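# Move masking tape from cupboard to desk, close doors

## Task

Remove the masking tape roll from the cupboard and set it down on the desk, then close both cupboard doors fully. Swinging a door hard, open or closed, counts as failure, as does the robot toppling or ending up leaning. Nothing may rely on the robot to stay in place at the end, so release everything and back away once finished.

## Robot and tools

The robot is a Hello Robot Stretch 3 with a single arm. A two-wheeled base (0.33 m long, 0.34 m wide) carries a mast with a lift, and a telescoping arm on the lift sticks out to the robot's right. A wrist with yaw, pitch and roll holds a two-finger gripper. The base cannot slide sideways, so moving the gripper forward or back means driving the base. Turning on the spot pivots about the point midway between the drive wheels, 0.05 m behind the front edge. With the arm pulled in and the wrist folded, a turn sweeps a circle of radius 0.28 m; an unfolded wrist reaches past that circle.

Frames: the base frame has its origin on the floor between the drive wheels, x forward, y left, z up. hand_pose is reported in this frame, at the point where closed fingertips meet. Odometry is the base frame as it was at the start; base_odometry counts wheel turns, so slip shows up as travel. Heading is positive to the left, -3.142 to 3.142.

execute_actions takes "actions", a list run in order. Each action is {"robot": ..., "steps": n, "until": ...}. steps is 1 to 450 control steps at 30 per second; {"steps": n} alone only waits. An empty list just returns the current state and images. If any part of a call is invalid or out of range, nothing in it runs.

"robot" can hold one command, a list (queue) of up to 8 commands run one after another, or {"stop": true}, which brakes everything and clears the queue. A command may contain:
- "base": exactly one of {"translate_m": d}, an offset in metres along the current heading from where the base is when this command begins, forward positive, |d| at most 1; or {"rotate_rad": d}, an offset turn in radians on the spot, counter-clockwise (left) positive, |d| at most 3.2.
- "joints": a single dictionary of absolute targets keyed by joint name; unnamed joints keep their previous target. lift_m 0 to 1.1 (arm height on the mast, metres); arm_m 0 to 0.52 (extension, metres); wrist_yaw_rad -1.345 to 4.42 (0 points along the arm, positive swings toward the front, 3.0 folds over the base); wrist_pitch_rad -1.57 to 0.451 (0 level, negative tips fingertips down); wrist_roll_rad -2.911 to 2.911 (0 means fingers side by side, level); gripper_m -0.089 to 0.179 (larger is wider; the true fingertip gap is about 0.007 smaller when almost shut and 0.025 smaller when fully open, zero below 0.007); head_pan_rad -3.953 to 1.73 (0 ahead, positive left, -1.57 along the arm); head_tilt_rad -1.53 to 0.419 (negative looks down).
- "contact_limits": {"arm_m": e}, the motor effort percentage (1 to 100) at which the arm motion halts; lower is gentler, too low halts immediately. It applies until arm_m's next command.
In a queue, {"pause_s": s} waits up to 15 s. A new command takes over at once: named joints retarget, an older queue's remainder is thrown away.

"until" ends an action early once all its conditions hold. {"robot": {"status": "ended"}} waits until nothing is moving and no queue is running. You can also test fields such as lift_m, lift_m_goal, lift_m_status, base_status, translate_m, rotate_rad, x, y, heading, refusals, queue, queue_left, with [op, value] where op is =, !=, <, <=, >, >=; statuses accept a word or ["!=", "moving"]. {"any": {"status": "ended"}} fires when any single motion or the queue finishes. Do not wait for an exact "=" on a reading.

Results: base_status shows progress as (translate_m done of goal). joint_goals, joint_status and measured_speeds list per joint. Status words: moving, done, off_target (rested away from goal, may still push), contact_stop (lift or arm hit something and went slack), time_out, stopped, not_commanded, torque_fault (a wrist servo switched off for about 10 s; wait with steps). The line robot.on_its_own appears when the robot changed a goal itself, a joint is slack or off, a motor strains at rest, or base_tilt has shifted 3 degrees or more. Lines starting refused:, dropped: and replaced: explain rejected goals, abandoned queues and how earlier motions ended. motor_effort is percent of maximum, positive toward higher values, with the peak in brackets. lidar_m lists 12 distances in 30-degree sectors counter-clockwise from straight ahead, seen in a plane 0.17 m above the floor. wrist_depth_mm and head_depth_mm are 7x7 grids of median depth. Every normal result includes images from head_camera, nav_camera and wrist_camera; head_pan_rad and head_tilt_rad aim the first two.

zoom_image: {"camera": name, "region": [x0, y0, x1, y1]} in image pixels from the top-left, at most 504x504, for a sharper look at the latest picture.

finished_scene: {"scene": number} ends the current scene irreversibly and reports success. Let every motion finish first.

Gripping: command gripper_m below the object's width to grip; to release, open to at least 0.02 above where the pads touched. Neither the reading nor "done" proves a hold; check the cameras. Squeezing too hard triggers a force reduction and objects can slip.

Cautions: fold or unfold the wrist only with lift_m between 0.32 and 0.95, wrist_pitch_rad -0.4 and roll near 0; keep pitch at -0.5 or lower when yaw is below -0.4. The base is fast only when stowed (lift_m under 0.30, arm_m under 0.03, wrist_yaw_rad over 2.54). Pushing on rigid things with the gripper higher than about 0.45 m, pushing again after a contact_stop, or driving while hooked on something can tip the robot; if it leans, back off in small steps, free the gripper, and lower lift_m to about 0.2. Open and close cupboard doors slowly, avoid dropping the tape, and leave nothing held or pressed at the end.

Each tool is called after "Request:" as name(argument=value, ...), one argument or row to a line, values as JSON.

## Session

Request:
execute_actions(
  actions=[],
)

Scene clock: 0.00 s.
robot.base_odometry: x=+0.000 y=+0.000 heading=+0.000 (m, m, rad; robot's odometry frame)
robot.turned_by_wheels: +0.000 (rad since the last result)
robot.turned_by_imu: +0.000 (rad since the last result)
robot.base_tilt: forward=+0.8 right=+0.0 (deg)
robot.lidar_m: 1.38 1.90 2.76 2.87 2.01 1.95 2.51 2.06 1.52 1.83 1.37 1.31
robot.head_depth_mm: 1267 1266 1268 1271 1274 1279 1278 / 1340 1341 1345 1352 1351 1353 1357 / 1423 1428 1429 1440 1432 1440 1444 / 1514 1502 1510 1521 1529 1547 1541 / 1640 1621 1635 1642 1647 1653 1662 / 1747 1752 1735 1773 1759 1780 1794 / 1855 1897 1904 1906 1923 1930 1904
robot.base_status: not_commanded
robot.joint_positions: lift_m=+0.499 arm_m=-0.003 wrist_yaw_rad=+3.012 wrist_pitch_rad=-0.376 wrist_roll_rad=-0.002 gripper_m=+0.037 head_pan_rad=+0.007 head_tilt_rad=-0.018
robot.joint_goals: lift_m=+0.499 arm_m=-0.003 wrist_yaw_rad=+3.012 wrist_pitch_rad=-0.376 wrist_roll_rad=-0.002 gripper_m=+0.037 head_pan_rad=+0.007 head_tilt_rad=-0.018
robot.joint_status: lift_m=not_commanded arm_m=not_commanded wrist_yaw_rad=not_commanded wrist_pitch_rad=not_commanded wrist_roll_rad=not_commanded gripper_m=not_commanded head_pan_rad=not_commanded head_tilt_rad=not_commanded
robot.measured_speeds: translate_m=+0.000 rotate_rad=+0.000 lift_m=+0.000 arm_m=+0.000 wrist_yaw_rad=+0.000 wrist_pitch_rad=+0.000 wrist_roll_rad=+0.000 head_pan_rad=+0.000 head_tilt_rad=+0.000
robot: refusals=0 queue=idle queue_left=0
robot.motor_effort: left_wheel=+0 right_wheel=+0 lift_m=+21 arm_m=+0 wrist_yaw_rad=+1 wrist_pitch_rad=+4 wrist_roll_rad=+0 gripper_m=+0 head_pan_rad=+0 head_tilt_rad=+1 (%)
robot.hand_pose: x=+0.0083 y=+0.0851 z=+0.5215 quat_wxyz=(+0.177, +0.701, +0.088, +0.685) (m; robot's base frame)
robot.wrist_depth_mm: - - - - - - - / - - - - - - - / - - - - - - - / - - - - - - - / - 981 - 959 - 932 912 / 864 843 - 795 - 784 768 / 704 700 - 692 672 668 664
pictures: head_camera (sideways: a quarter turn clockwise sets it upright), nav_camera (sideways: a quarter turn counterclockwise sets it upright), wrist_camera
Images, in order (width x height): head_camera 896x504, nav_camera 672x504, wrist_camera 644x364.

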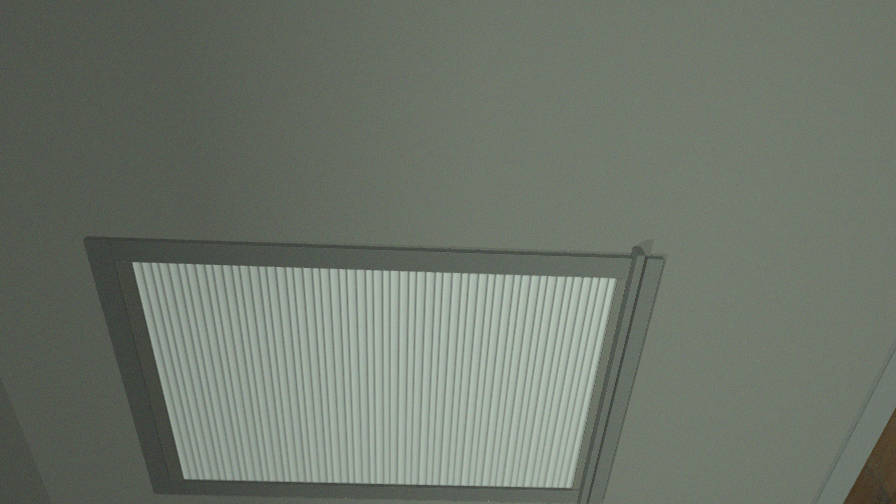

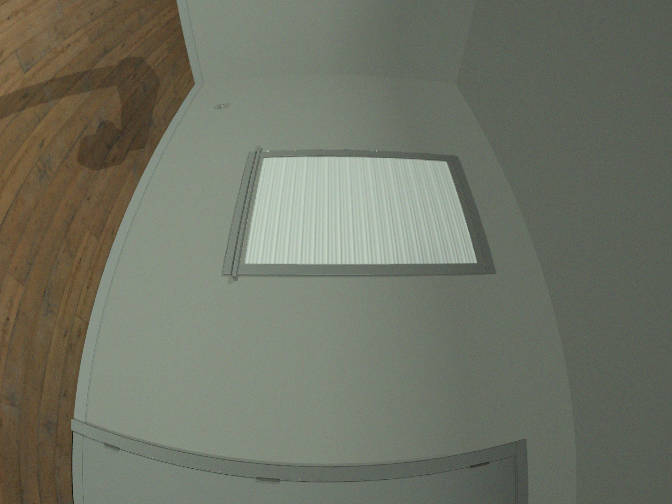

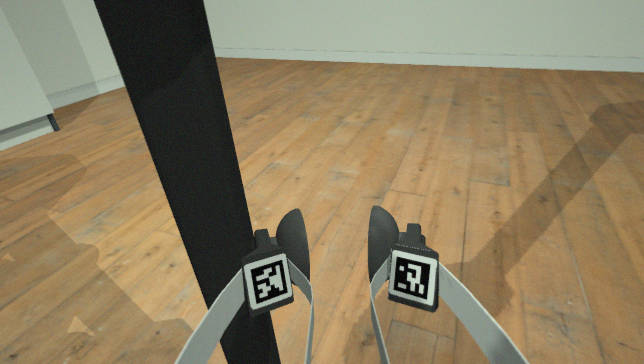

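Request:
execute_actions(
  actions=[
    {"robot":{"joints":{"head_pan_rad":-3.9,"head_tilt_rad":-0.4}},"steps":450,"until":{"robot":{"status":"ended"}}},
  ],
)

Request:
execute_actions(
  actions=[
    {"robot":{"joints":{"head_pan_rad":-2.4,"head_tilt_rad":-0.4}},"steps":450,"until":{"robot":{"status":"ended"}}},
  ],
)

Scene clock: 7.13 s.
robot.base_odometry: x=+0.000 y=+0.000 heading=+0.000 (m, m, rad; robot's odometry frame)
robot.turned_by_wheels: +0.000 (rad since the last result)
robot.turned_by_imu: +0.001 (rad since the last result)
robot.base_tilt: forward=+0.8 right=+0.0 (deg)
robot.lidar_m: 1.39 1.90 2.76 2.87 2.03 1.95 2.50 2.06 1.52 1.84 1.37 1.31
robot.head_depth_mm: - - - - - - - / 2260 2376 2099 2314 2410 - - / 2187 2314 2041 2245 2280 1739 1387 / 2156 2284 2014 2196 2307 1711 1367 / 2079 2230 1961 2119 2244 1706 1378 / 2050 2195 2304 2484 2254 1710 1375 / 2032 2162 2342 2505 2242 1691 1368
robot.base_status: not_commanded
robot.joint_positions: lift_m=+0.499 arm_m=-0.003 wrist_yaw_rad=+3.012 wrist_pitch_rad=-0.376 wrist_roll_rad=-0.002 gripper_m=+0.037 head_pan_rad=-3.893 head_tilt_rad=-0.395
robot.joint_goals: lift_m=+0.499 arm_m=-0.003 wrist_yaw_rad=+3.012 wrist_pitch_rad=-0.376 wrist_roll_rad=-0.002 gripper_m=+0.037 head_pan_rad=-3.900 head_tilt_rad=-0.400
robot.joint_status: lift_m=not_commanded arm_m=not_commanded wrist_yaw_rad=not_commanded wrist_pitch_rad=not_commanded wrist_roll_rad=not_commanded gripper_m=not_commanded head_pan_rad=done head_tilt_rad=done
robot.measured_speeds: translate_m=+0.000 rotate_rad=+0.000 lift_m=+0.000 arm_m=+0.000 wrist_yaw_rad=+0.000 wrist_pitch_rad=+0.000 wrist_roll_rad=+0.000 head_pan_rad=+0.000 head_tilt_rad=+0.000
robot: refusals=0 queue=done queue_left=0
robot.motor_effort: left_wheel=+1(1) right_wheel=+0(0) lift_m=+21(21) arm_m=+0(0) wrist_yaw_rad=+1(0) wrist_pitch_rad=+4(4) wrist_roll_rad=+0(0) gripper_m=+0(0) head_pan_rad=-5(50) head_tilt_rad=-2(21) (%)
robot.hand_pose: x=+0.0083 y=+0.0851 z=+0.5215 quat_wxyz=(+0.177, +0.701, +0.088, +0.685) (m; robot's base frame)
robot.wrist_depth_mm: - - - - - - - / - - - - - - - / - - - - - - - / - - - - - - - / - - - 959 972 936 882 / 854 835 - 801 - 776 765 / 723 704 - 703 672 667 665
pictures: head_camera (sideways: a quarter turn clockwise sets it upright), nav_camera (sideways: a quarter turn counterclockwise sets it upright), wrist_camera
camera_calibration (this result's frames):
head_camera: T_world_to_cam=[[0.317479, -0.260107, -0.911894, 1.20617], [-0.670797, -0.741312, -0.0220898, 0.0332937], [-0.670253, 0.618709, -0.40983, 0.499098], [0, 0, 0, 1]] pos_world=[-0.0260774, 0.0296167, 1.30518]
nav_camera: T_world_to_cam=[[-0.276263, 0.26111, 0.924933, -1.15752], [0.651495, 0.758402, -0.0195068, 0.0724563], [-0.706564, 0.5972, -0.37963, 0.455232], [0, 0, 0, 1]] pos_world=[-0.0453353, -0.0245744, 1.24487]
wrist_camera: T_world_to_cam=[[0.990726, -0.126406, -0.0498304, 0.0383035], [-0.106753, -0.497283, -0.860995, 0.531027], [0.0840553, 0.85833, -0.506166, 0.357272], [0, 0, 0, 1]] pos_world=[-0.0112899, -0.0377447, 0.639959]
Images, in order (width x height): head_camera 896x504, nav_camera 672x504, wrist_camera 644x364.

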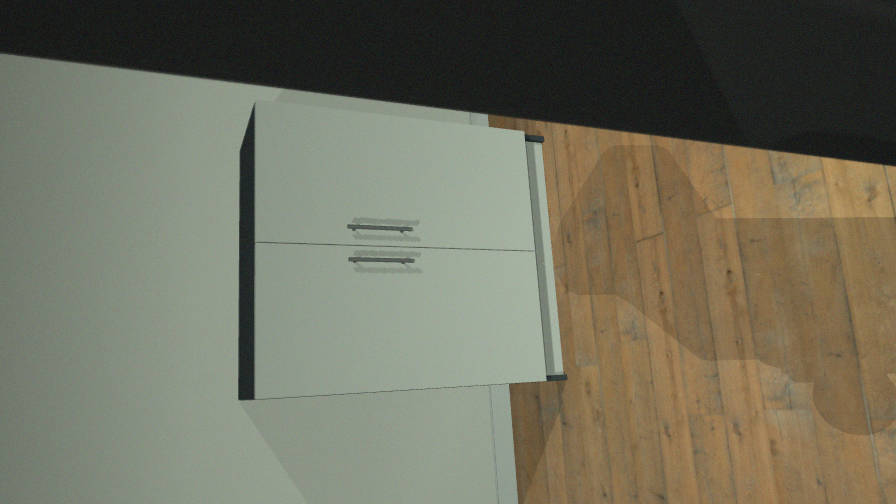

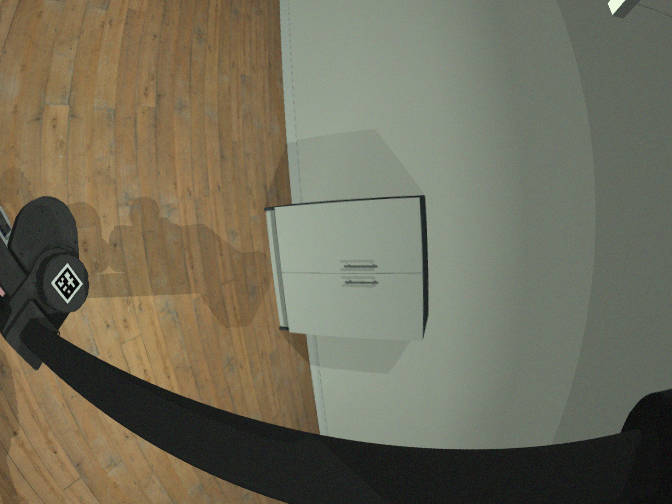

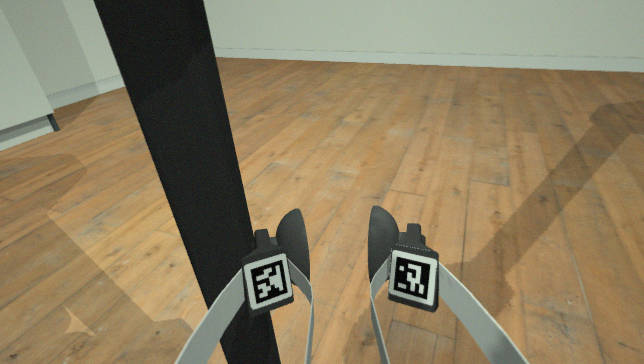

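Scene clock: 8.47 s.
robot.base_odometry: x=+0.000 y=+0.000 heading=+0.000 (m, m, rad; robot's odometry frame)
robot.turned_by_wheels: +0.000 (rad since the last result)
robot.turned_by_imu: +0.000 (rad since the last result)
robot.base_tilt: forward=+0.8 right=-0.1 (deg)
robot.lidar_m: 1.39 1.90 2.76 2.88 2.02 1.95 2.51 2.06 1.52 1.83 1.37 1.31
robot.head_depth_mm: 1978 2129 2349 2569 2303 1733 1406 / 1896 2070 2262 2483 2307 1727 1396 / 1846 1990 2155 2353 2281 1717 1380 / 1801 1912 2089 2260 2272 1722 1387 / 1736 1864 2001 1549 2067 1720 1377 / 1670 1805 1959 1534 2234 1721 1381 / 1640 1755 1890 1429 2148 1690 1373
robot.base_status: not_commanded
robot.joint_positions: lift_m=+0.499 arm_m=-0.003 wrist_yaw_rad=+3.012 wrist_pitch_rad=-0.376 wrist_roll_rad=-0.002 gripper_m=+0.037 head_pan_rad=-2.407 head_tilt_rad=-0.395
robot.joint_goals: lift_m=+0.499 arm_m=-0.003 wrist_yaw_rad=+3.012 wrist_pitch_rad=-0.376 wrist_roll_rad=-0.002 gripper_m=+0.037 head_pan_rad=-2.400 head_tilt_rad=-0.400
robot.joint_status: lift_m=not_commanded arm_m=not_commanded wrist_yaw_rad=not_commanded wrist_pitch_rad=not_commanded wrist_roll_rad=not_commanded gripper_m=not_commanded head_pan_rad=done head_tilt_rad=done
robot.measured_speeds: translate_m=+0.000 rotate_rad=+0.000 lift_m=+0.000 arm_m=+0.000 wrist_yaw_rad=+0.000 wrist_pitch_rad=+0.000 wrist_roll_rad=+0.000 head_pan_rad=+0.000 head_tilt_rad=+0.000
robot: refusals=0 queue=done queue_left=0
robot.motor_effort: left_wheel=+0(1) right_wheel=+0(1) lift_m=+22(22) arm_m=+0(0) wrist_yaw_rad=+0(0) wrist_pitch_rad=+4(4) wrist_roll_rad=+0(0) gripper_m=+0(1) head_pan_rad=+5(51) head_tilt_rad=-2(1) (%)
robot.hand_pose: x=+0.0083 y=+0.0851 z=+0.5215 quat_wxyz=(+0.177, +0.701, +0.088, +0.685) (m; robot's base frame)
robot.wrist_depth_mm: - - - - - - - / - - - - - - - / - - - - - - - / - - - - - - - / - - - 985 983 923 898 / 858 825 - 803 - 768 746 / 731 719 - 678 675 666 653
pictures: head_camera (sideways: a quarter turn clockwise sets it upright), nav_camera (sideways: a quarter turn counterclockwise sets it upright), wrist_camera
camera_calibration (this result's frames):
head_camera: T_world_to_cam=[[0.286201, 0.294173, -0.911894, 1.20636], [0.681488, -0.731496, -0.0220898, 0.0250447], [-0.673545, -0.615123, -0.40983, 0.499118], [0, 0, 0, 1]] pos_world=[-0.0261496, -0.0295381, 1.30518]
nav_camera: T_world_to_cam=[[-0.28369, -0.253021, 0.924933, -1.15748], [-0.70016, 0.71372, -0.0195068, 0.0807015], [-0.655207, -0.653134, -0.37963, 0.454919], [0, 0, 0, 1]] pos_world=[0.0262044, -0.0533414, 1.24487]
wrist_camera: T_world_to_cam=[[0.990726, -0.126406, -0.0498304, 0.0383035], [-0.106753, -0.497283, -0.860995, 0.531027], [0.0840553, 0.85833, -0.506166, 0.357272], [0, 0, 0, 1]] pos_world=[-0.0112899, -0.0377447, 0.639959]
Images, in order (width x height): head_camera 896x504, nav_camera 672x504, wrist_camera 644x364.

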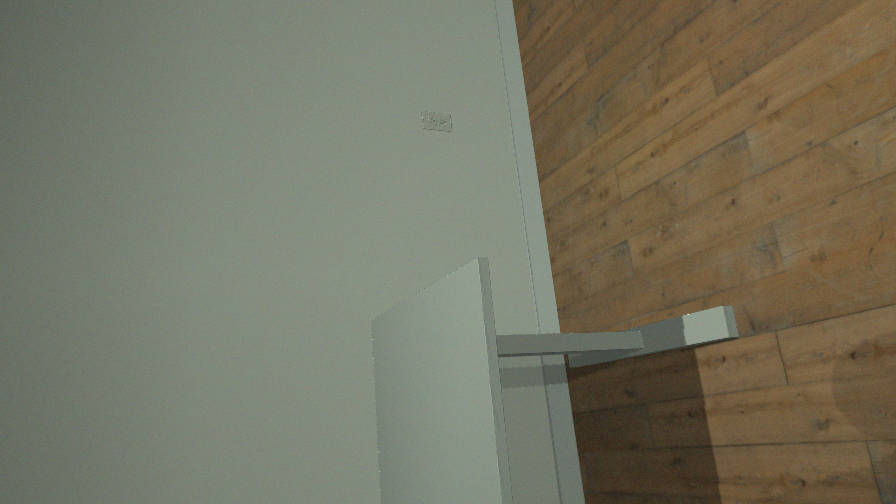

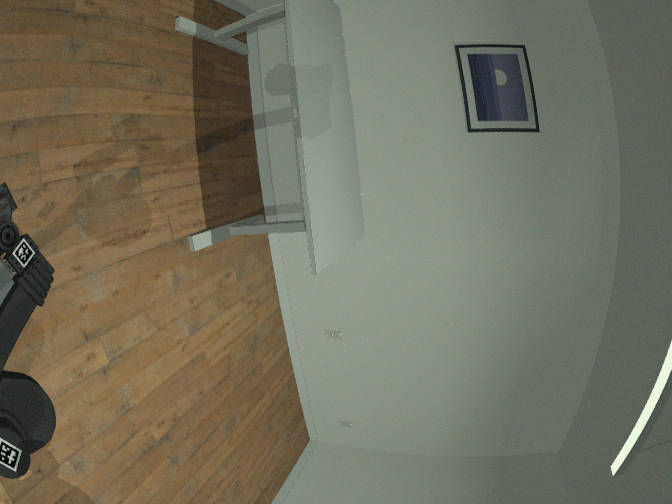

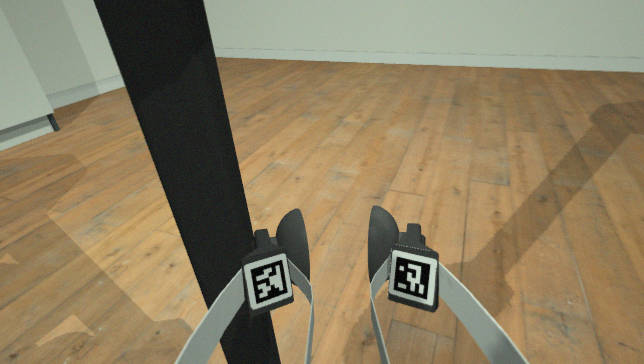

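Request:
execute_actions(
  actions=[
    {"robot":[{"joints":{"lift_m":0.28,"wrist_pitch_rad":-0.4,"head_pan_rad":-1.57,"head_tilt_rad":-0.6}},{"base":{"rotate_rad":-0.904}},{"base":{"translate_m":-0.6}},{"base":{"translate_m":-0.594}},{"base":{"rotate_rad":-1.199}},{"joints":{"lift_m":0.6}}],"steps":450,"until":{"robot":{"status":"ended"}}},
    {"steps":450,"until":{"robot":{"status":"ended"}}},
  ],
)

Scene clock: 66.97 s.
robot.base_odometry: x=-0.739 y=+0.938 heading=-2.103 (m, m, rad; robot's odometry frame)
robot.turned_by_wheels: -2.103 (rad since the last result)
robot.turned_by_imu: -2.107 (rad since the last result)
robot.base_tilt: forward=+0.7 right=+0.0 (deg)
robot.lidar_m: 2.42 2.12 2.52 2.45 2.54 2.41 2.33 1.85 0.87 0.84 0.87 1.86
robot.head_depth_mm: 1095 960 849 972 1130 1360 1233 / 1100 947 856 971 1134 1349 1227 / 1102 942 855 974 1137 1349 1225 / 1104 932 858 976 1145 1339 1225 / 1099 920 860 984 1143 1350 1219 / 1098 913 868 988 1148 1344 1227 / 1109 903 866 989 1149 1411 1213
robot.base_status: done (rotate_rad -1.1989 of -1.1990)
robot.joint_positions: lift_m=+0.600 arm_m=-0.003 wrist_yaw_rad=+3.012 wrist_pitch_rad=-0.414 wrist_roll_rad=-0.002 gripper_m=+0.037 head_pan_rad=-1.577 head_tilt_rad=-0.593
robot.joint_goals: lift_m=+0.600 arm_m=-0.003 wrist_yaw_rad=+3.012 wrist_pitch_rad=-0.400 wrist_roll_rad=-0.002 gripper_m=+0.037 head_pan_rad=-1.570 head_tilt_rad=-0.600
robot.joint_status: lift_m=done arm_m=not_commanded wrist_yaw_rad=not_commanded wrist_pitch_rad=done wrist_roll_rad=not_commanded gripper_m=not_commanded head_pan_rad=done head_tilt_rad=done
robot.measured_speeds: translate_m=+0.000 rotate_rad=+0.000 lift_m=+0.000 arm_m=+0.000 wrist_yaw_rad=+0.000 wrist_pitch_rad=+0.000 wrist_roll_rad=+0.000 head_pan_rad=+0.000 head_tilt_rad=+0.000
robot: refusals=0 queue=done queue_left=0
robot.motor_effort: left_wheel=+3(15) right_wheel=-2(7) lift_m=+27(31) arm_m=+0(0) wrist_yaw_rad=+0(0) wrist_pitch_rad=+4(5) wrist_roll_rad=+0(0) gripper_m=+1(0) head_pan_rad=+4(50) head_tilt_rad=-1(16) (%)
robot.hand_pose: x=+0.0078 y=+0.0805 z=+0.6132 quat_wxyz=(+0.190, +0.699, +0.101, +0.682) (m; robot's base frame)
robot.wrist_depth_mm: - - - - - - - / - - - - - - - / - - - - - - - / - - - - - - - / - - - - - - - / 952 973 - 903 - 882 847 / 817 814 - 784 740 749 723
pictures: head_camera (sideways: a quarter turn clockwise sets it upright), nav_camera (sideways: a quarter turn counterclockwise sets it upright), wrist_camera
camera_calibration (this result's frames):
head_camera: T_world_to_cam=[[-0.023115, 0.581165, -0.813457, 1.07987], [0.999733, 0.0137631, -0.0185753, 0.0185226], [0.000400365, -0.813669, -0.581328, 0.71815], [0, 0, 0, 1]] pos_world=[0.00615589, -0.0434989, 1.29625]
nav_camera: T_world_to_cam=[[-0.00559144, -0.554696, 0.832034, -1.03801], [-0.999152, -0.0308473, -0.0272796, 0.0926386], [0.0407979, -0.831481, -0.554053, 0.677632], [0, 0, 0, 1]] pos_world=[0.0591101, -0.00948183, 1.24163]
wrist_camera: T_world_to_cam=[[0.990478, -0.128317, -0.0498867, 0.0430668], [-0.110945, -0.529388, -0.841094, 0.598081], [0.0815174, 0.83862, -0.538583, 0.429171], [0, 0, 0, 1]] pos_world=[-0.0112873, -0.0377682, 0.736335]
Images, in order (width x height): head_camera 896x504, nav_camera 672x504, wrist_camera 644x364.

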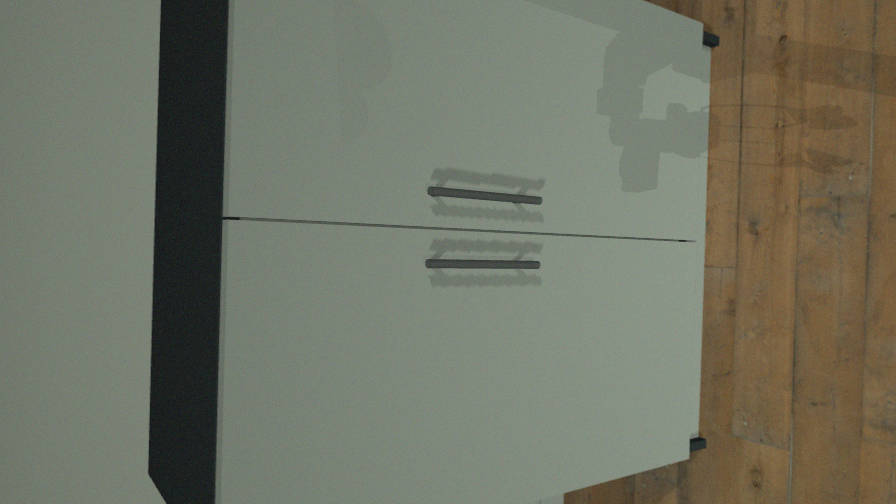

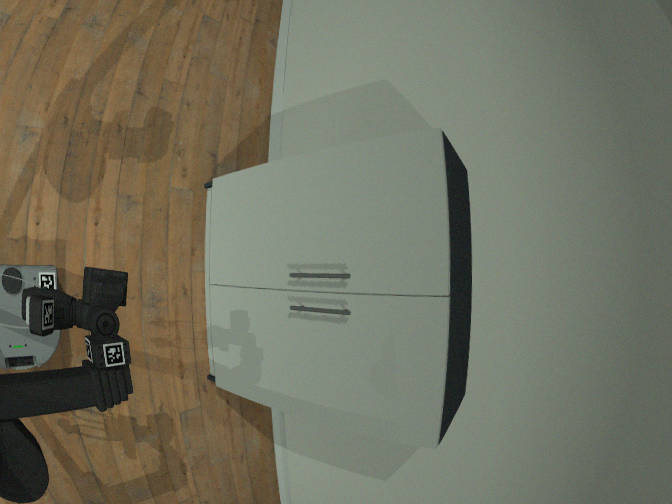

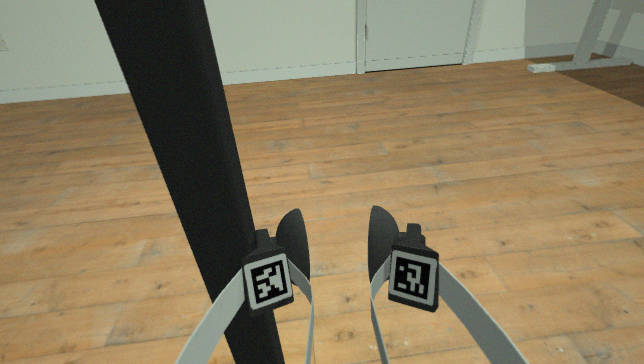

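Request:
execute_actions(
  actions=[
    {"robot":[{"joints":{"wrist_yaw_rad":0.0,"gripper_m":0.08}},{"joints":{"wrist_pitch_rad":0.0,"arm_m":0.2}}],"steps":450,"until":{"robot":{"status":"ended"}}},
  ],
)

Scene clock: 81.80 s.
robot.base_odometry: x=-0.739 y=+0.938 heading=-2.103 (m, m, rad; robot's odometry frame)
robot.turned_by_wheels: +0.000 (rad since the last result)
robot.turned_by_imu: +0.001 (rad since the last result)
robot.base_tilt: forward=+0.8 right=+0.0 (deg)
robot.lidar_m: 2.42 2.13 2.51 2.45 2.54 2.41 2.33 1.85 0.87 0.84 0.87 1.87
robot.head_depth_mm: 1094 953 848 971 1129 1359 1229 / 1093 950 857 970 1128 1317 - / 1097 940 858 974 1133 1290 1172 / 1098 927 856 971 1141 1341 1195 / 1100 922 858 984 1138 1337 1222 / 1104 913 861 989 1157 1351 1219 / 1109 904 864 989 1154 1403 1212
robot.base_status: done (rotate_rad -1.1989 of -1.1990)
robot.joint_positions: lift_m=+0.600 arm_m=+0.200 wrist_yaw_rad=+0.001 wrist_pitch_rad=-0.022 wrist_roll_rad=-0.002 gripper_m=+0.080 head_pan_rad=-1.577 head_tilt_rad=-0.593
robot.joint_goals: lift_m=+0.600 arm_m=+0.200 wrist_yaw_rad=+0.000 wrist_pitch_rad=+0.000 wrist_roll_rad=-0.002 gripper_m=+0.080 head_pan_rad=-1.570 head_tilt_rad=-0.600
robot.joint_status: lift_m=done arm_m=done wrist_yaw_rad=done wrist_pitch_rad=done wrist_roll_rad=not_commanded gripper_m=done head_pan_rad=done head_tilt_rad=done
robot.measured_speeds: translate_m=+0.000 rotate_rad=+0.000 lift_m=+0.000 arm_m=+0.000 wrist_yaw_rad=+0.000 wrist_pitch_rad=+0.000 wrist_roll_rad=+0.000 head_pan_rad=+0.000 head_tilt_rad=+0.000
robot: refusals=0 queue=done queue_left=0
robot.motor_effort: left_wheel=+4(3) right_wheel=-2(2) lift_m=+27(27) arm_m=+4(5) wrist_yaw_rad=-1(6) wrist_pitch_rad=+6(7) wrist_roll_rad=+0(0) gripper_m=+0(79) head_pan_rad=+4(4) head_tilt_rad=-2(2) (%)
robot.hand_pose: x=-0.0212 y=-0.6002 z=+0.7087 quat_wxyz=(+0.708, +0.008, -0.706, -0.008) (m; robot's base frame)
robot.wrist_depth_mm: 386 379 379 373 367 362 359 / 390 394 392 381 379 376 374 / 409 402 403 395 391 387 385 / 429 416 411 412 401 400 395 / 438 436 428 426 419 413 407 / 452 452 - 440 440 424 424 / 478 466 452 461 449 447 429
pictures: head_camera (sideways: a quarter turn clockwise sets it upright), nav_camera (sideways: a quarter turn counterclockwise sets it upright), wrist_camera
camera_calibration (this result's frames):
head_camera: T_world_to_cam=[[-0.0231151, 0.581165, -0.813457, 1.07987], [0.999733, 0.0137633, -0.0185753, 0.0185226], [0.000400558, -0.813669, -0.581328, 0.71815], [0, 0, 0, 1]] pos_world=[0.0061559, -0.0434989, 1.29625]
nav_camera: T_world_to_cam=[[-0.00559131, -0.554696, 0.832034, -1.03801], [-0.999152, -0.0308476, -0.0272796, 0.0926386], [0.0407981, -0.831481, -0.554053, 0.677632], [0, 0, 0, 1]] pos_world=[0.0591101, -0.00948182, 1.24163]
wrist_camera: T_world_to_cam=[[-0.998728, -0.0209911, -0.0458374, 0.00858024], [0.0414194, 0.176712, -0.983391, 0.842701], [0.0287425, -0.984039, -0.175618, -0.298475], [0, 0, 0, 1]] pos_world=[-0.0177559, -0.442447, 0.77668]
Images, in order (width x height): head_camera 896x504, nav_camera 672x504, wrist_camera 644x364.

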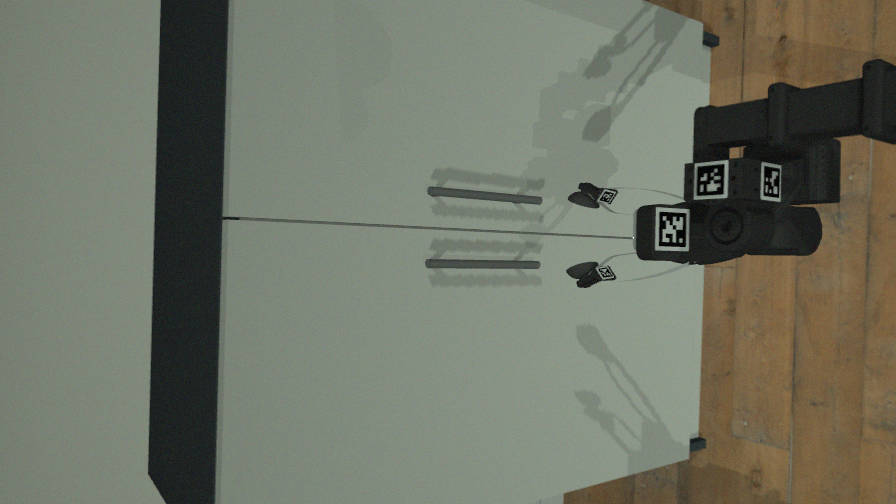

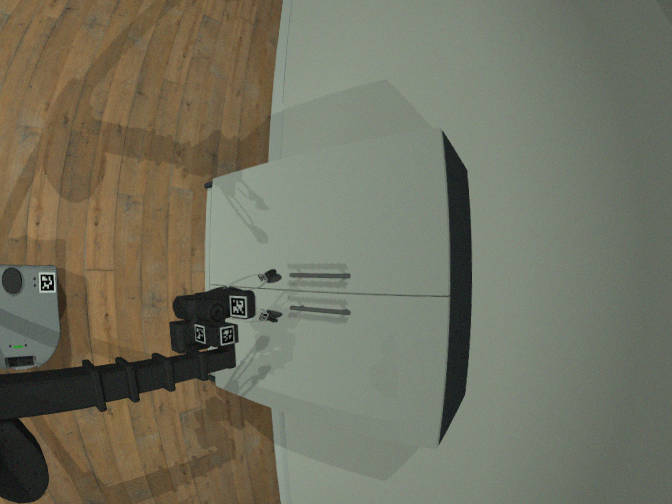

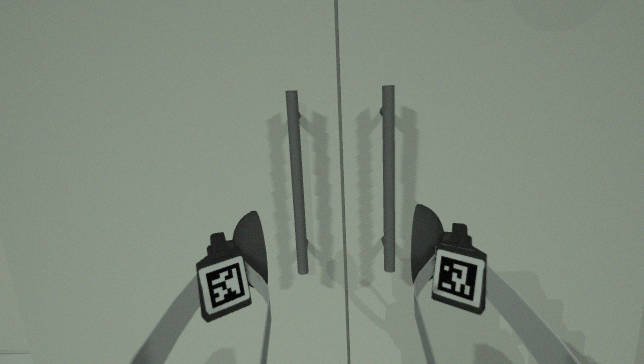

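Request:
execute_actions(
  actions=[
    {"robot":[{"base":{"translate_m":-0.058},"joints":{"gripper_m":0.06,"arm_m":0.33}}],"steps":450,"until":{"robot":{"status":"ended"}}},
  ],
)

Scene clock: 92.73 s.
robot.base_odometry: x=-0.709 y=+0.988 heading=-2.103 (m, m, rad; robot's odometry frame)
robot.turned_by_wheels: +0.000 (rad since the last result)
robot.turned_by_imu: +0.001 (rad since the last result)
robot.base_tilt: forward=+0.8 right=+0.0 (deg)
robot.lidar_m: 2.48 2.18 2.51 2.45 2.55 2.35 2.27 1.85 0.87 0.84 0.87 1.86
robot.head_depth_mm: 1091 958 850 968 1126 1396 1229 / 1091 950 854 971 1127 1354 - / 1096 939 856 975 1101 1379 1222 / 1097 930 856 984 1115 1381 1233 / 1096 918 863 985 1147 1349 1220 / 1105 914 862 981 1147 1341 1211 / 1105 903 866 990 1155 1347 1217
robot.base_status: done (translate_m -0.0580 of -0.0580)
robot.joint_positions: lift_m=+0.600 arm_m=+0.330 wrist_yaw_rad=+0.001 wrist_pitch_rad=-0.022 wrist_roll_rad=-0.002 gripper_m=+0.060 head_pan_rad=-1.577 head_tilt_rad=-0.593
robot.joint_goals: lift_m=+0.600 arm_m=+0.330 wrist_yaw_rad=+0.000 wrist_pitch_rad=+0.000 wrist_roll_rad=-0.002 gripper_m=+0.060 head_pan_rad=-1.570 head_tilt_rad=-0.600
robot.joint_status: lift_m=done arm_m=done wrist_yaw_rad=done wrist_pitch_rad=done wrist_roll_rad=not_commanded gripper_m=done head_pan_rad=done head_tilt_rad=done
robot.measured_speeds: translate_m=+0.000 rotate_rad=+0.000 lift_m=+0.000 arm_m=+0.000 wrist_yaw_rad=+0.000 wrist_pitch_rad=+0.000 wrist_roll_rad=+0.000 head_pan_rad=+0.000 head_tilt_rad=+0.000
robot: refusals=0 queue=done queue_left=0
robot.motor_effort: left_wheel=+3(6) right_wheel=-3(5) lift_m=+27(27) arm_m=+4(2) wrist_yaw_rad=-1(1) wrist_pitch_rad=+6(6) wrist_roll_rad=+0(0) gripper_m=+0(70) head_pan_rad=+4(4) head_tilt_rad=-2(2) (%)
robot.hand_pose: x=-0.0212 y=-0.7302 z=+0.7087 quat_wxyz=(+0.708, +0.008, -0.706, -0.008) (m; robot's base frame)
robot.wrist_depth_mm: 256 254 252 250 246 246 242 / 265 262 259 258 254 254 249 / 273 271 269 266 260 261 257 / 284 280 274 274 271 270 266 / 292 289 286 282 278 278 274 / 303 300 294 292 293 286 286 / 315 310 308 304 301 298 296
pictures: head_camera (sideways: a quarter turn clockwise sets it upright), nav_camera (sideways: a quarter turn counterclockwise sets it upright), wrist_camera
camera_calibration (this result's frames):
head_camera: T_world_to_cam=[[-0.0231151, 0.581165, -0.813457, 1.07987], [0.999733, 0.0137633, -0.0185753, 0.0185226], [0.000400559, -0.813669, -0.581328, 0.71815], [0, 0, 0, 1]] pos_world=[0.0061559, -0.0434989, 1.29625]
nav_camera: T_world_to_cam=[[-0.00559131, -0.554696, 0.832034, -1.03801], [-0.999152, -0.0308476, -0.0272796, 0.0926386], [0.0407981, -0.831481, -0.554053, 0.677632], [0, 0, 0, 1]] pos_world=[0.0591101, -0.00948182, 1.24163]
wrist_camera: T_world_to_cam=[[-0.998732, -0.0208043, -0.045835, 0.00593804], [0.0414534, 0.176587, -0.983412, 0.865631], [0.028553, -0.984065, -0.175501, -0.426508], [0, 0, 0, 1]] pos_world=[-0.0177748, -0.572447, 0.776691]
Images, in order (width x height): head_camera 896x504, nav_camera 672x504, wrist_camera 644x364.

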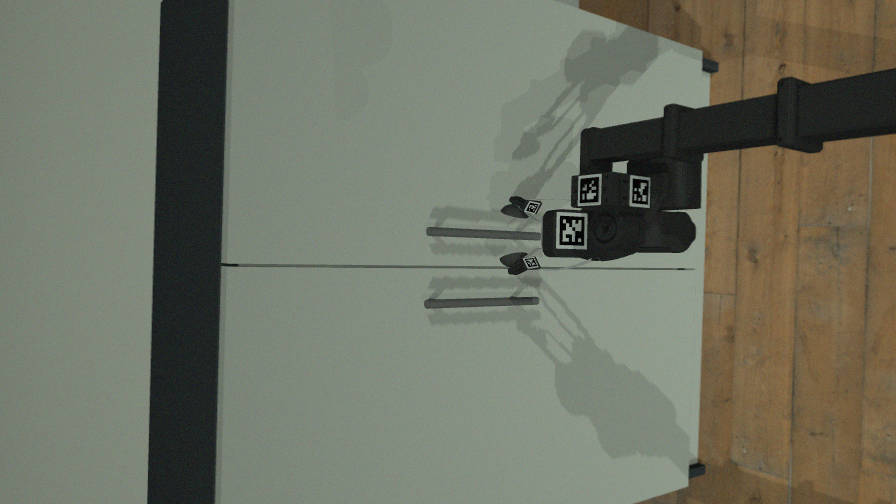

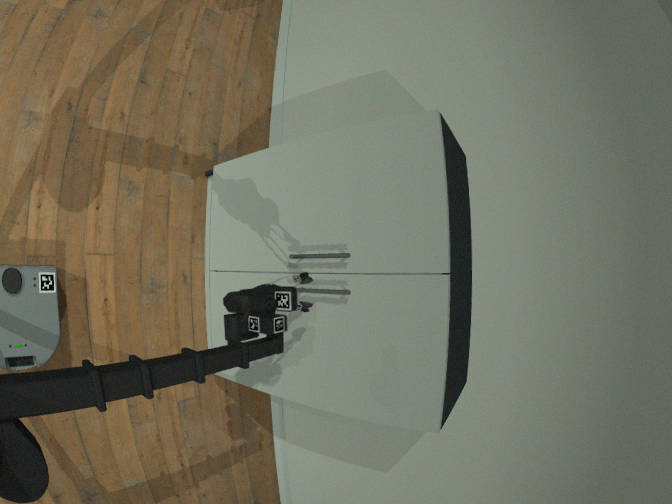

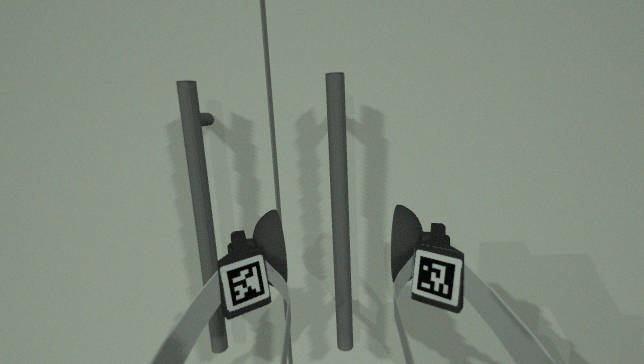

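Request:
execute_actions(
  actions=[
    {"robot":[{"joints":{"arm_m":0.405},"contact_limits":{"arm_m":20}},{"joints":{"gripper_m":-0.03}}],"steps":450,"until":{"robot":{"status":"ended"}}},
  ],
)

Scene clock: 103.50 s.
robot.base_odometry: x=-0.709 y=+0.988 heading=-2.103 (m, m, rad; robot's odometry frame)
robot.turned_by_wheels: +0.000 (rad since the last result)
robot.turned_by_imu: +0.001 (rad since the last result)
robot.base_tilt: forward=+0.8 right=-0.1 (deg)
robot.lidar_m: 2.48 2.19 2.52 2.45 2.55 2.35 2.27 1.85 0.87 0.84 0.87 1.86
robot.head_depth_mm: 1089 961 853 972 1132 1396 1237 / 1095 949 853 972 1124 1318 - / 1094 938 861 974 - 1350 1222 / 1100 930 861 970 1163 1344 1232 / 1105 923 859 980 1144 1344 1233 / 1102 914 861 988 1148 1338 1222 / 1103 907 865 987 1154 1344 1215
robot.base_status: done (translate_m -0.0580 of -0.0580)
robot.joint_positions: lift_m=+0.600 arm_m=+0.405 wrist_yaw_rad=-0.005 wrist_pitch_rad=-0.023 wrist_roll_rad=-0.002 gripper_m=-0.028 head_pan_rad=-1.577 head_tilt_rad=-0.593
robot.joint_goals: lift_m=+0.600 arm_m=+0.405 wrist_yaw_rad=+0.000 wrist_pitch_rad=+0.000 wrist_roll_rad=-0.002 gripper_m=-0.030 head_pan_rad=-1.570 head_tilt_rad=-0.600
robot.joint_status: lift_m=done arm_m=done wrist_yaw_rad=done wrist_pitch_rad=done wrist_roll_rad=not_commanded gripper_m=done head_pan_rad=done head_tilt_rad=done
robot.measured_speeds: translate_m=+0.000 rotate_rad=+0.000 lift_m=+0.000 arm_m=+0.000 wrist_yaw_rad=+0.000 wrist_pitch_rad=+0.000 wrist_roll_rad=+0.000 head_pan_rad=+0.000 head_tilt_rad=+0.000
robot: refusals=0 queue=done queue_left=0
robot.motor_effort: left_wheel=+0(3) right_wheel=+1(1) lift_m=+27(26) arm_m=+4(3) wrist_yaw_rad=+5(6) wrist_pitch_rad=+6(7) wrist_roll_rad=+0(0) gripper_m=-38(92) head_pan_rad=+4(4) head_tilt_rad=-2(2) (%)
robot.contact_limits: arm_m 20 (drawing in: default 21, maximum 34; extending or still: default 28, maximum 46)
robot.hand_pose: x=-0.0228 y=-0.8052 z=+0.7086 quat_wxyz=(+0.708, +0.006, -0.706, -0.010) (m; robot's base frame)
robot.wrist_depth_mm: 183 182 180 179 178 177 174 / 189 186 188 184 182 182 180 / 195 190 194 188 189 187 187 / 203 199 199 196 197 193 192 / 209 205 206 - 201 201 198 / 217 211 214 - 206 208 206 / 225 222 221 217 218 214 213
pictures: head_camera (sideways: a quarter turn clockwise sets it upright), nav_camera (sideways: a quarter turn counterclockwise sets it upright), wrist_camera
camera_calibration (this result's frames):
head_camera: T_world_to_cam=[[-0.023115, 0.581165, -0.813457, 1.07987], [0.999733, 0.0137632, -0.0185753, 0.0185226], [0.000400461, -0.813669, -0.581328, 0.71815], [0, 0, 0, 1]] pos_world=[0.00615589, -0.0434989, 1.29625]
nav_camera: T_world_to_cam=[[-0.00559138, -0.554696, 0.832034, -1.03801], [-0.999152, -0.0308475, -0.0272796, 0.0926386], [0.040798, -0.831481, -0.554053, 0.677632], [0, 0, 0, 1]] pos_world=[0.0591101, -0.00948183, 1.24163]
wrist_camera: T_world_to_cam=[[-0.998844, -0.014431, -0.0458444, 0.00788481], [0.0425759, 0.176883, -0.983311, 0.878987], [0.0222992, -0.984126, -0.176064, -0.500065], [0, 0, 0, 1]] pos_world=[-0.0183969, -0.647491, 0.776635]
Images, in order (width x height): head_camera 896x504, nav_camera 672x504, wrist_camera 644x364.

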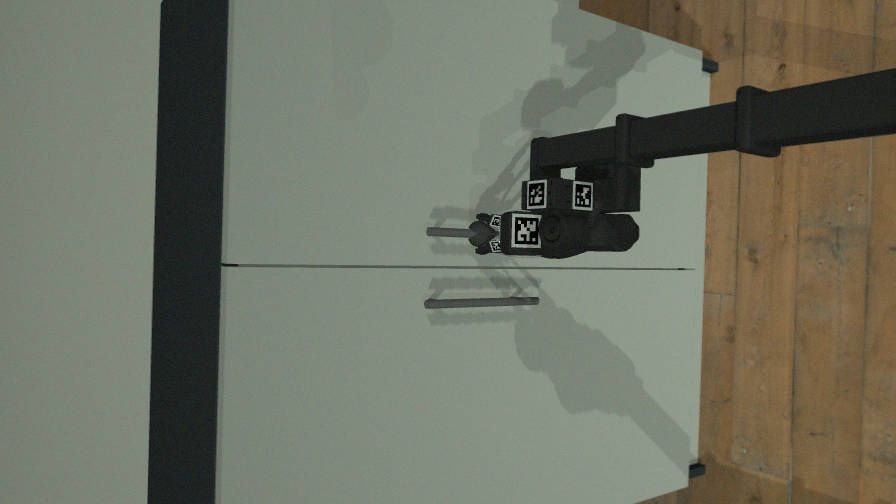

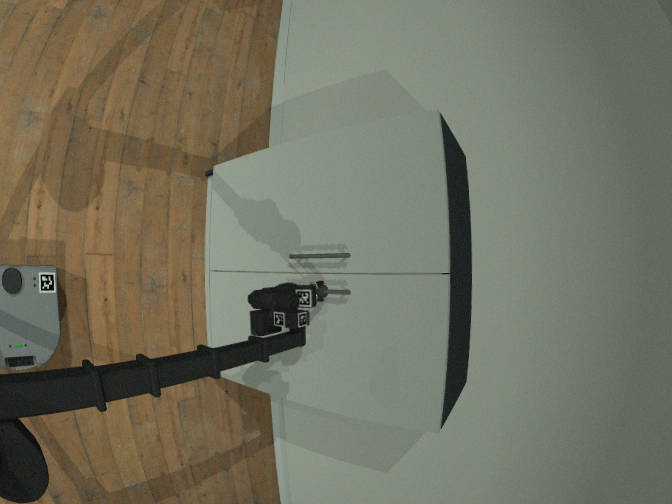

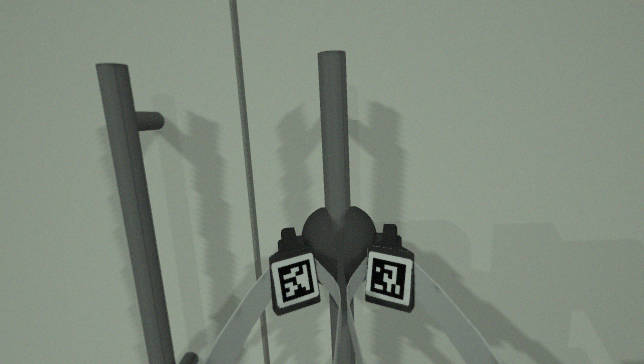

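Request:
execute_actions(
  actions=[
    {"robot":[{"joints":{"arm_m":0.375},"contact_limits":{"arm_m":30}},{"base":{"translate_m":-0.014},"joints":{"arm_m":0.337},"contact_limits":{"arm_m":30}}],"steps":450,"until":{"robot":{"status":"ended"}}},
  ],
)

Scene clock: 140.47 s.
robot.base_odometry: x=-0.702 y=+1.000 heading=-2.103 (m, m, rad; robot's odometry frame)
robot.turned_by_wheels: +0.000 (rad since the last result)
robot.turned_by_imu: +0.001 (rad since the last result)
robot.base_tilt: forward=+0.8 right=+0.0 (deg)
robot.lidar_m: 2.49 2.19 2.52 2.44 2.54 2.33 2.26 1.85 0.87 0.84 0.87 1.87
robot.head_depth_mm: 1090 956 853 962 1127 1431 1247 / 1097 946 852 972 1134 1340 - / 1096 935 851 976 1081 1375 1227 / 1094 929 857 979 1141 1372 1220 / 1103 914 863 977 1148 1339 1225 / 1105 914 862 989 1148 1342 1220 / 1101 903 866 990 1154 1340 1212
robot.base_status: done (translate_m -0.0140 of -0.0140)
robot.joint_positions: lift_m=+0.600 arm_m=+0.337 wrist_yaw_rad=-0.002 wrist_pitch_rad=-0.021 wrist_roll_rad=-0.002 gripper_m=-0.029 head_pan_rad=-1.577 head_tilt_rad=-0.593
robot.joint_goals: lift_m=+0.600 arm_m=+0.337 wrist_yaw_rad=+0.000 wrist_pitch_rad=+0.000 wrist_roll_rad=-0.002 gripper_m=-0.030 head_pan_rad=-1.570 head_tilt_rad=-0.600
robot.joint_status: lift_m=done arm_m=done wrist_yaw_rad=done wrist_pitch_rad=done wrist_roll_rad=not_commanded gripper_m=done head_pan_rad=done head_tilt_rad=done
robot.measured_speeds: translate_m=+0.000 rotate_rad=+0.000 lift_m=+0.000 arm_m=+0.000 wrist_yaw_rad=+0.000 wrist_pitch_rad=+0.000 wrist_roll_rad=+0.000 head_pan_rad=+0.000 head_tilt_rad=+0.000
robot: refusals=0 queue=done queue_left=0
robot.motor_effort: left_wheel=+3(4) right_wheel=-1(6) lift_m=+27(27) arm_m=-4(4) wrist_yaw_rad=+2(6) wrist_pitch_rad=+6(6) wrist_roll_rad=+0(0) gripper_m=-13(26) head_pan_rad=+4(5) head_tilt_rad=-2(2) (%)
robot.contact_limits: arm_m 30 (drawing in: default 21, maximum 34; extending or still: default 28, maximum 46)
robot.hand_pose: x=-0.0219 y=-0.7381 z=+0.7090 quat_wxyz=(+0.708, +0.007, -0.706, -0.008) (m; robot's base frame)
robot.wrist_depth_mm: 250 246 244 241 239 239 237 / 256 253 251 249 248 245 242 / 264 261 260 256 255 253 251 / 274 269 270 265 262 261 259 / 282 277 277 272 272 271 267 / 294 290 286 - 280 281 274 / 303 302 295 296 293 287 286
pictures: head_camera (sideways: a quarter turn clockwise sets it upright), nav_camera (sideways: a quarter turn counterclockwise sets it upright), wrist_camera
camera_calibration (this result's frames):
head_camera: T_world_to_cam=[[-0.0231151, 0.581166, -0.813457, 1.07987], [0.999733, 0.0137633, -0.0185753, 0.0185226], [0.000400561, -0.813669, -0.581328, 0.718151], [0, 0, 0, 1]] pos_world=[0.0061559, -0.0434989, 1.29625]
nav_camera: T_world_to_cam=[[-0.00559131, -0.554696, 0.832034, -1.038], [-0.999152, -0.0308476, -0.0272797, 0.0926386], [0.0407981, -0.831481, -0.554053, 0.677632], [0, 0, 0, 1]] pos_world=[0.0591101, -0.00948179, 1.24163]
wrist_camera: T_world_to_cam=[[-0.998786, -0.0180856, -0.0458149, 0.0070711], [0.0419404, 0.175475, -0.98359, 0.866617], [0.0258282, -0.984318, -0.174503, -0.435107], [0, 0, 0, 1]] pos_world=[-0.0180457, -0.580225, 0.776793]
Images, in order (width x height): head_camera 896x504, nav_camera 672x504, wrist_camera 644x364.

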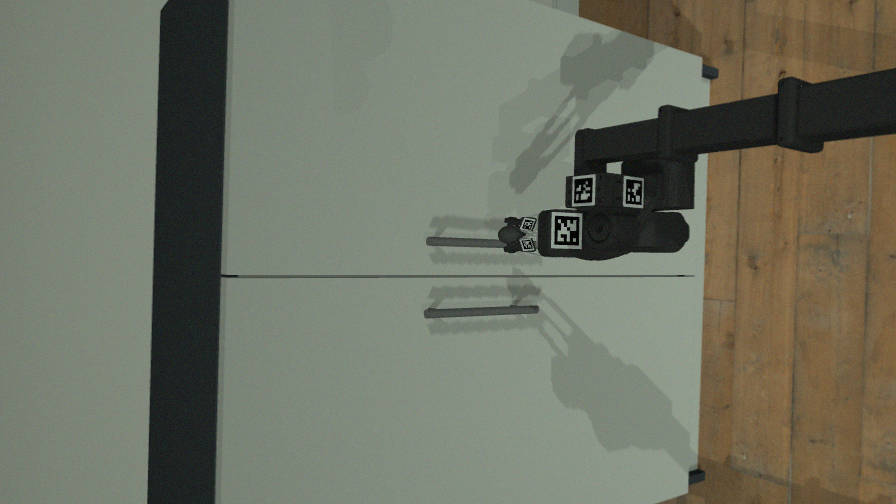

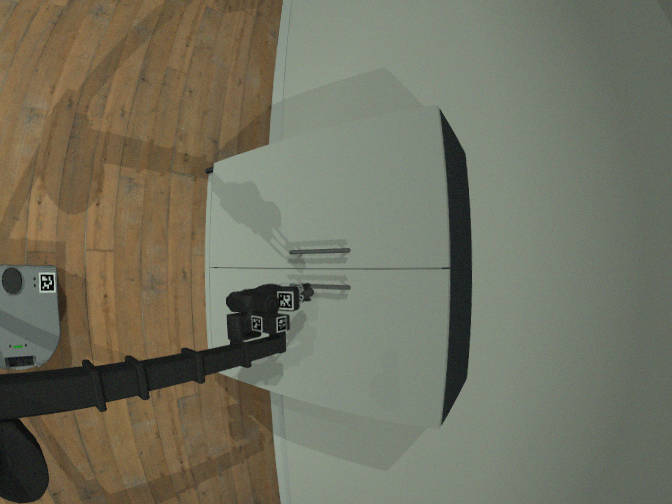

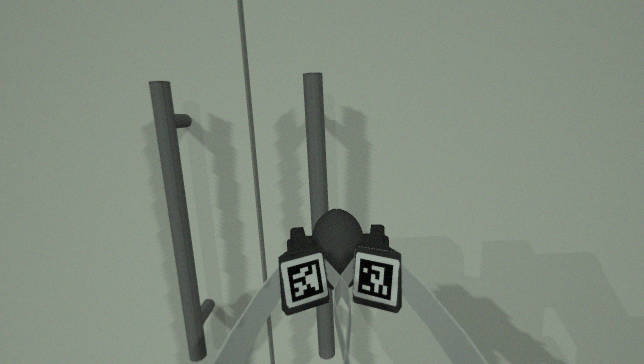

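Request:
execute_actions(
  actions=[
    {"robot":[{"base":{"translate_m":0.012},"joints":{"gripper_m":0.05}},{"joints":{"arm_m":0.43},"contact_limits":{"arm_m":10}}],"steps":450,"until":{"robot":{"status":"ended"}}},
  ],
)

Scene clock: 152.13 s.
robot.base_odometry: x=-0.708 y=+0.990 heading=-2.103 (m, m, rad; robot's odometry frame)
robot.turned_by_wheels: +0.000 (rad since the last result)
robot.turned_by_imu: +0.001 (rad since the last result)
robot.base_tilt: forward=+0.8 right=-0.1 (deg)
robot.lidar_m: 2.48 2.18 2.51 2.44 2.54 2.35 2.27 1.85 0.87 0.84 0.87 1.87
robot.head_depth_mm: 1092 961 853 968 1120 1399 1231 / 1094 953 856 975 1127 1317 - / 1095 938 860 978 - 1347 1224 / 1097 930 860 960 1168 1351 1221 / 1109 922 857 981 1149 1334 1225 / 1100 917 862 980 1146 1343 1213 / 1110 909 865 989 1152 1350 1220
robot.base_status: done (translate_m +0.0120 of +0.0120)
robot.joint_positions: lift_m=+0.600 arm_m=+0.422 wrist_yaw_rad=-0.003 wrist_pitch_rad=-0.024 wrist_roll_rad=-0.002 gripper_m=+0.050 head_pan_rad=-1.577 head_tilt_rad=-0.594
robot.joint_goals: lift_m=+0.600 arm_m=+0.422 wrist_yaw_rad=+0.000 wrist_pitch_rad=+0.000 wrist_roll_rad=-0.002 gripper_m=+0.050 head_pan_rad=-1.570 head_tilt_rad=-0.600
robot.joint_status: lift_m=done arm_m=contact_stop wrist_yaw_rad=done wrist_pitch_rad=done wrist_roll_rad=not_commanded gripper_m=done head_pan_rad=done head_tilt_rad=done
robot.measured_speeds: translate_m=+0.000 rotate_rad=+0.001 lift_m=+0.000 arm_m=-0.005 wrist_yaw_rad=+0.000 wrist_pitch_rad=+0.000 wrist_roll_rad=+0.000 head_pan_rad=+0.000 head_tilt_rad=+0.000
robot: refusals=0 queue=dropped queue_left=0
robot.on_its_own: arm_m is slack since a contact_stop, until your next command for it (your +0.430 is given up)
robot.motor_effort: left_wheel=-1(9) right_wheel=+1(3) lift_m=+26(26) arm_m=+5(13) wrist_yaw_rad=+3(4) wrist_pitch_rad=+7(8) wrist_roll_rad=+0(0) gripper_m=+0(81) head_pan_rad=+4(4) head_tilt_rad=-3(3) (%)
robot.contact_limits: arm_m 10 (drawing in: default 21, maximum 34; extending or still: default 28, maximum 46)
robot.hand_pose: x=-0.0223 y=-0.8223 z=+0.7082 quat_wxyz=(+0.708, +0.008, -0.706, -0.010) (m; robot's base frame)
robot.wrist_depth_mm: 167 166 165 163 162 160 160 / 171 171 170 168 166 166 165 / 178 175 174 173 172 170 169 / 184 181 181 178 178 176 174 / 191 187 189 186 185 182 181 / 198 194 194 191 193 188 188 / 206 200 203 200 198 195 193
pictures: head_camera (sideways: a quarter turn clockwise sets it upright), nav_camera (sideways: a quarter turn counterclockwise sets it upright), wrist_camera
camera_calibration (this result's frames):
head_camera: T_world_to_cam=[[-0.0231139, 0.581497, -0.81322, 1.07956], [0.999733, 0.0137722, -0.0185672, 0.0185121], [0.000403037, -0.813432, -0.58166, 0.718583], [0, 0, 0, 1]] pos_world=[0.00615597, -0.0434966, 1.29623]
nav_camera: T_world_to_cam=[[-0.0055926, -0.555036, 0.831808, -1.03771], [-0.999152, -0.0308377, -0.0272947, 0.0926581], [0.0408006, -0.831255, -0.554393, 0.678073], [0, 0, 0, 1]] pos_world=[0.0591102, -0.00945713, 1.24162]
wrist_camera: T_world_to_cam=[[-0.99881, -0.0165695, -0.0458777, 0.00645264], [0.0421902, 0.178569, -0.983022, 0.882778], [0.0244806, -0.983788, -0.177658, -0.515487], [0, 0, 0, 1]] pos_world=[-0.0181802, -0.66466, 0.776506]
Images, in order (width x height): head_camera 896x504, nav_camera 672x504, wrist_camera 644x364.

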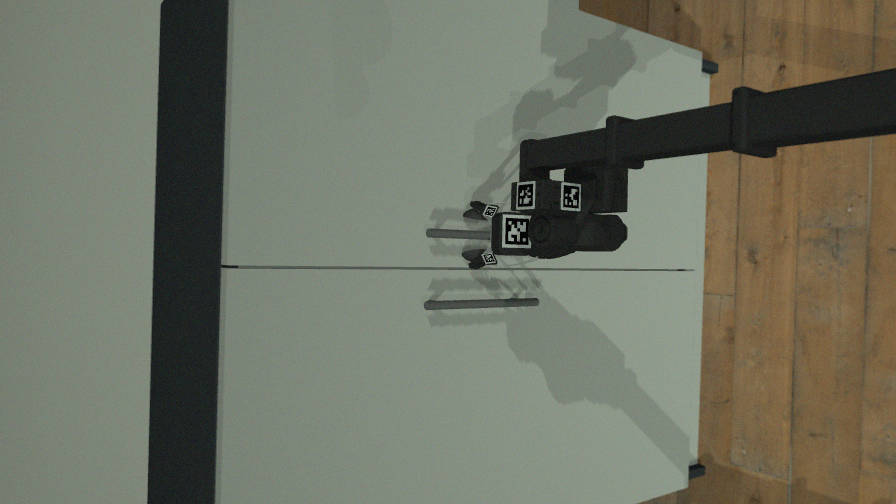

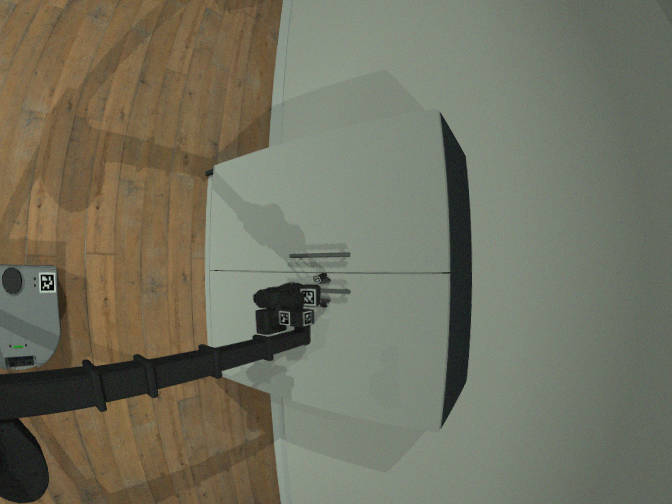

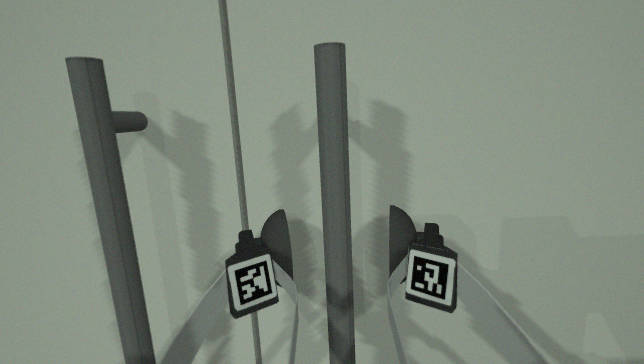

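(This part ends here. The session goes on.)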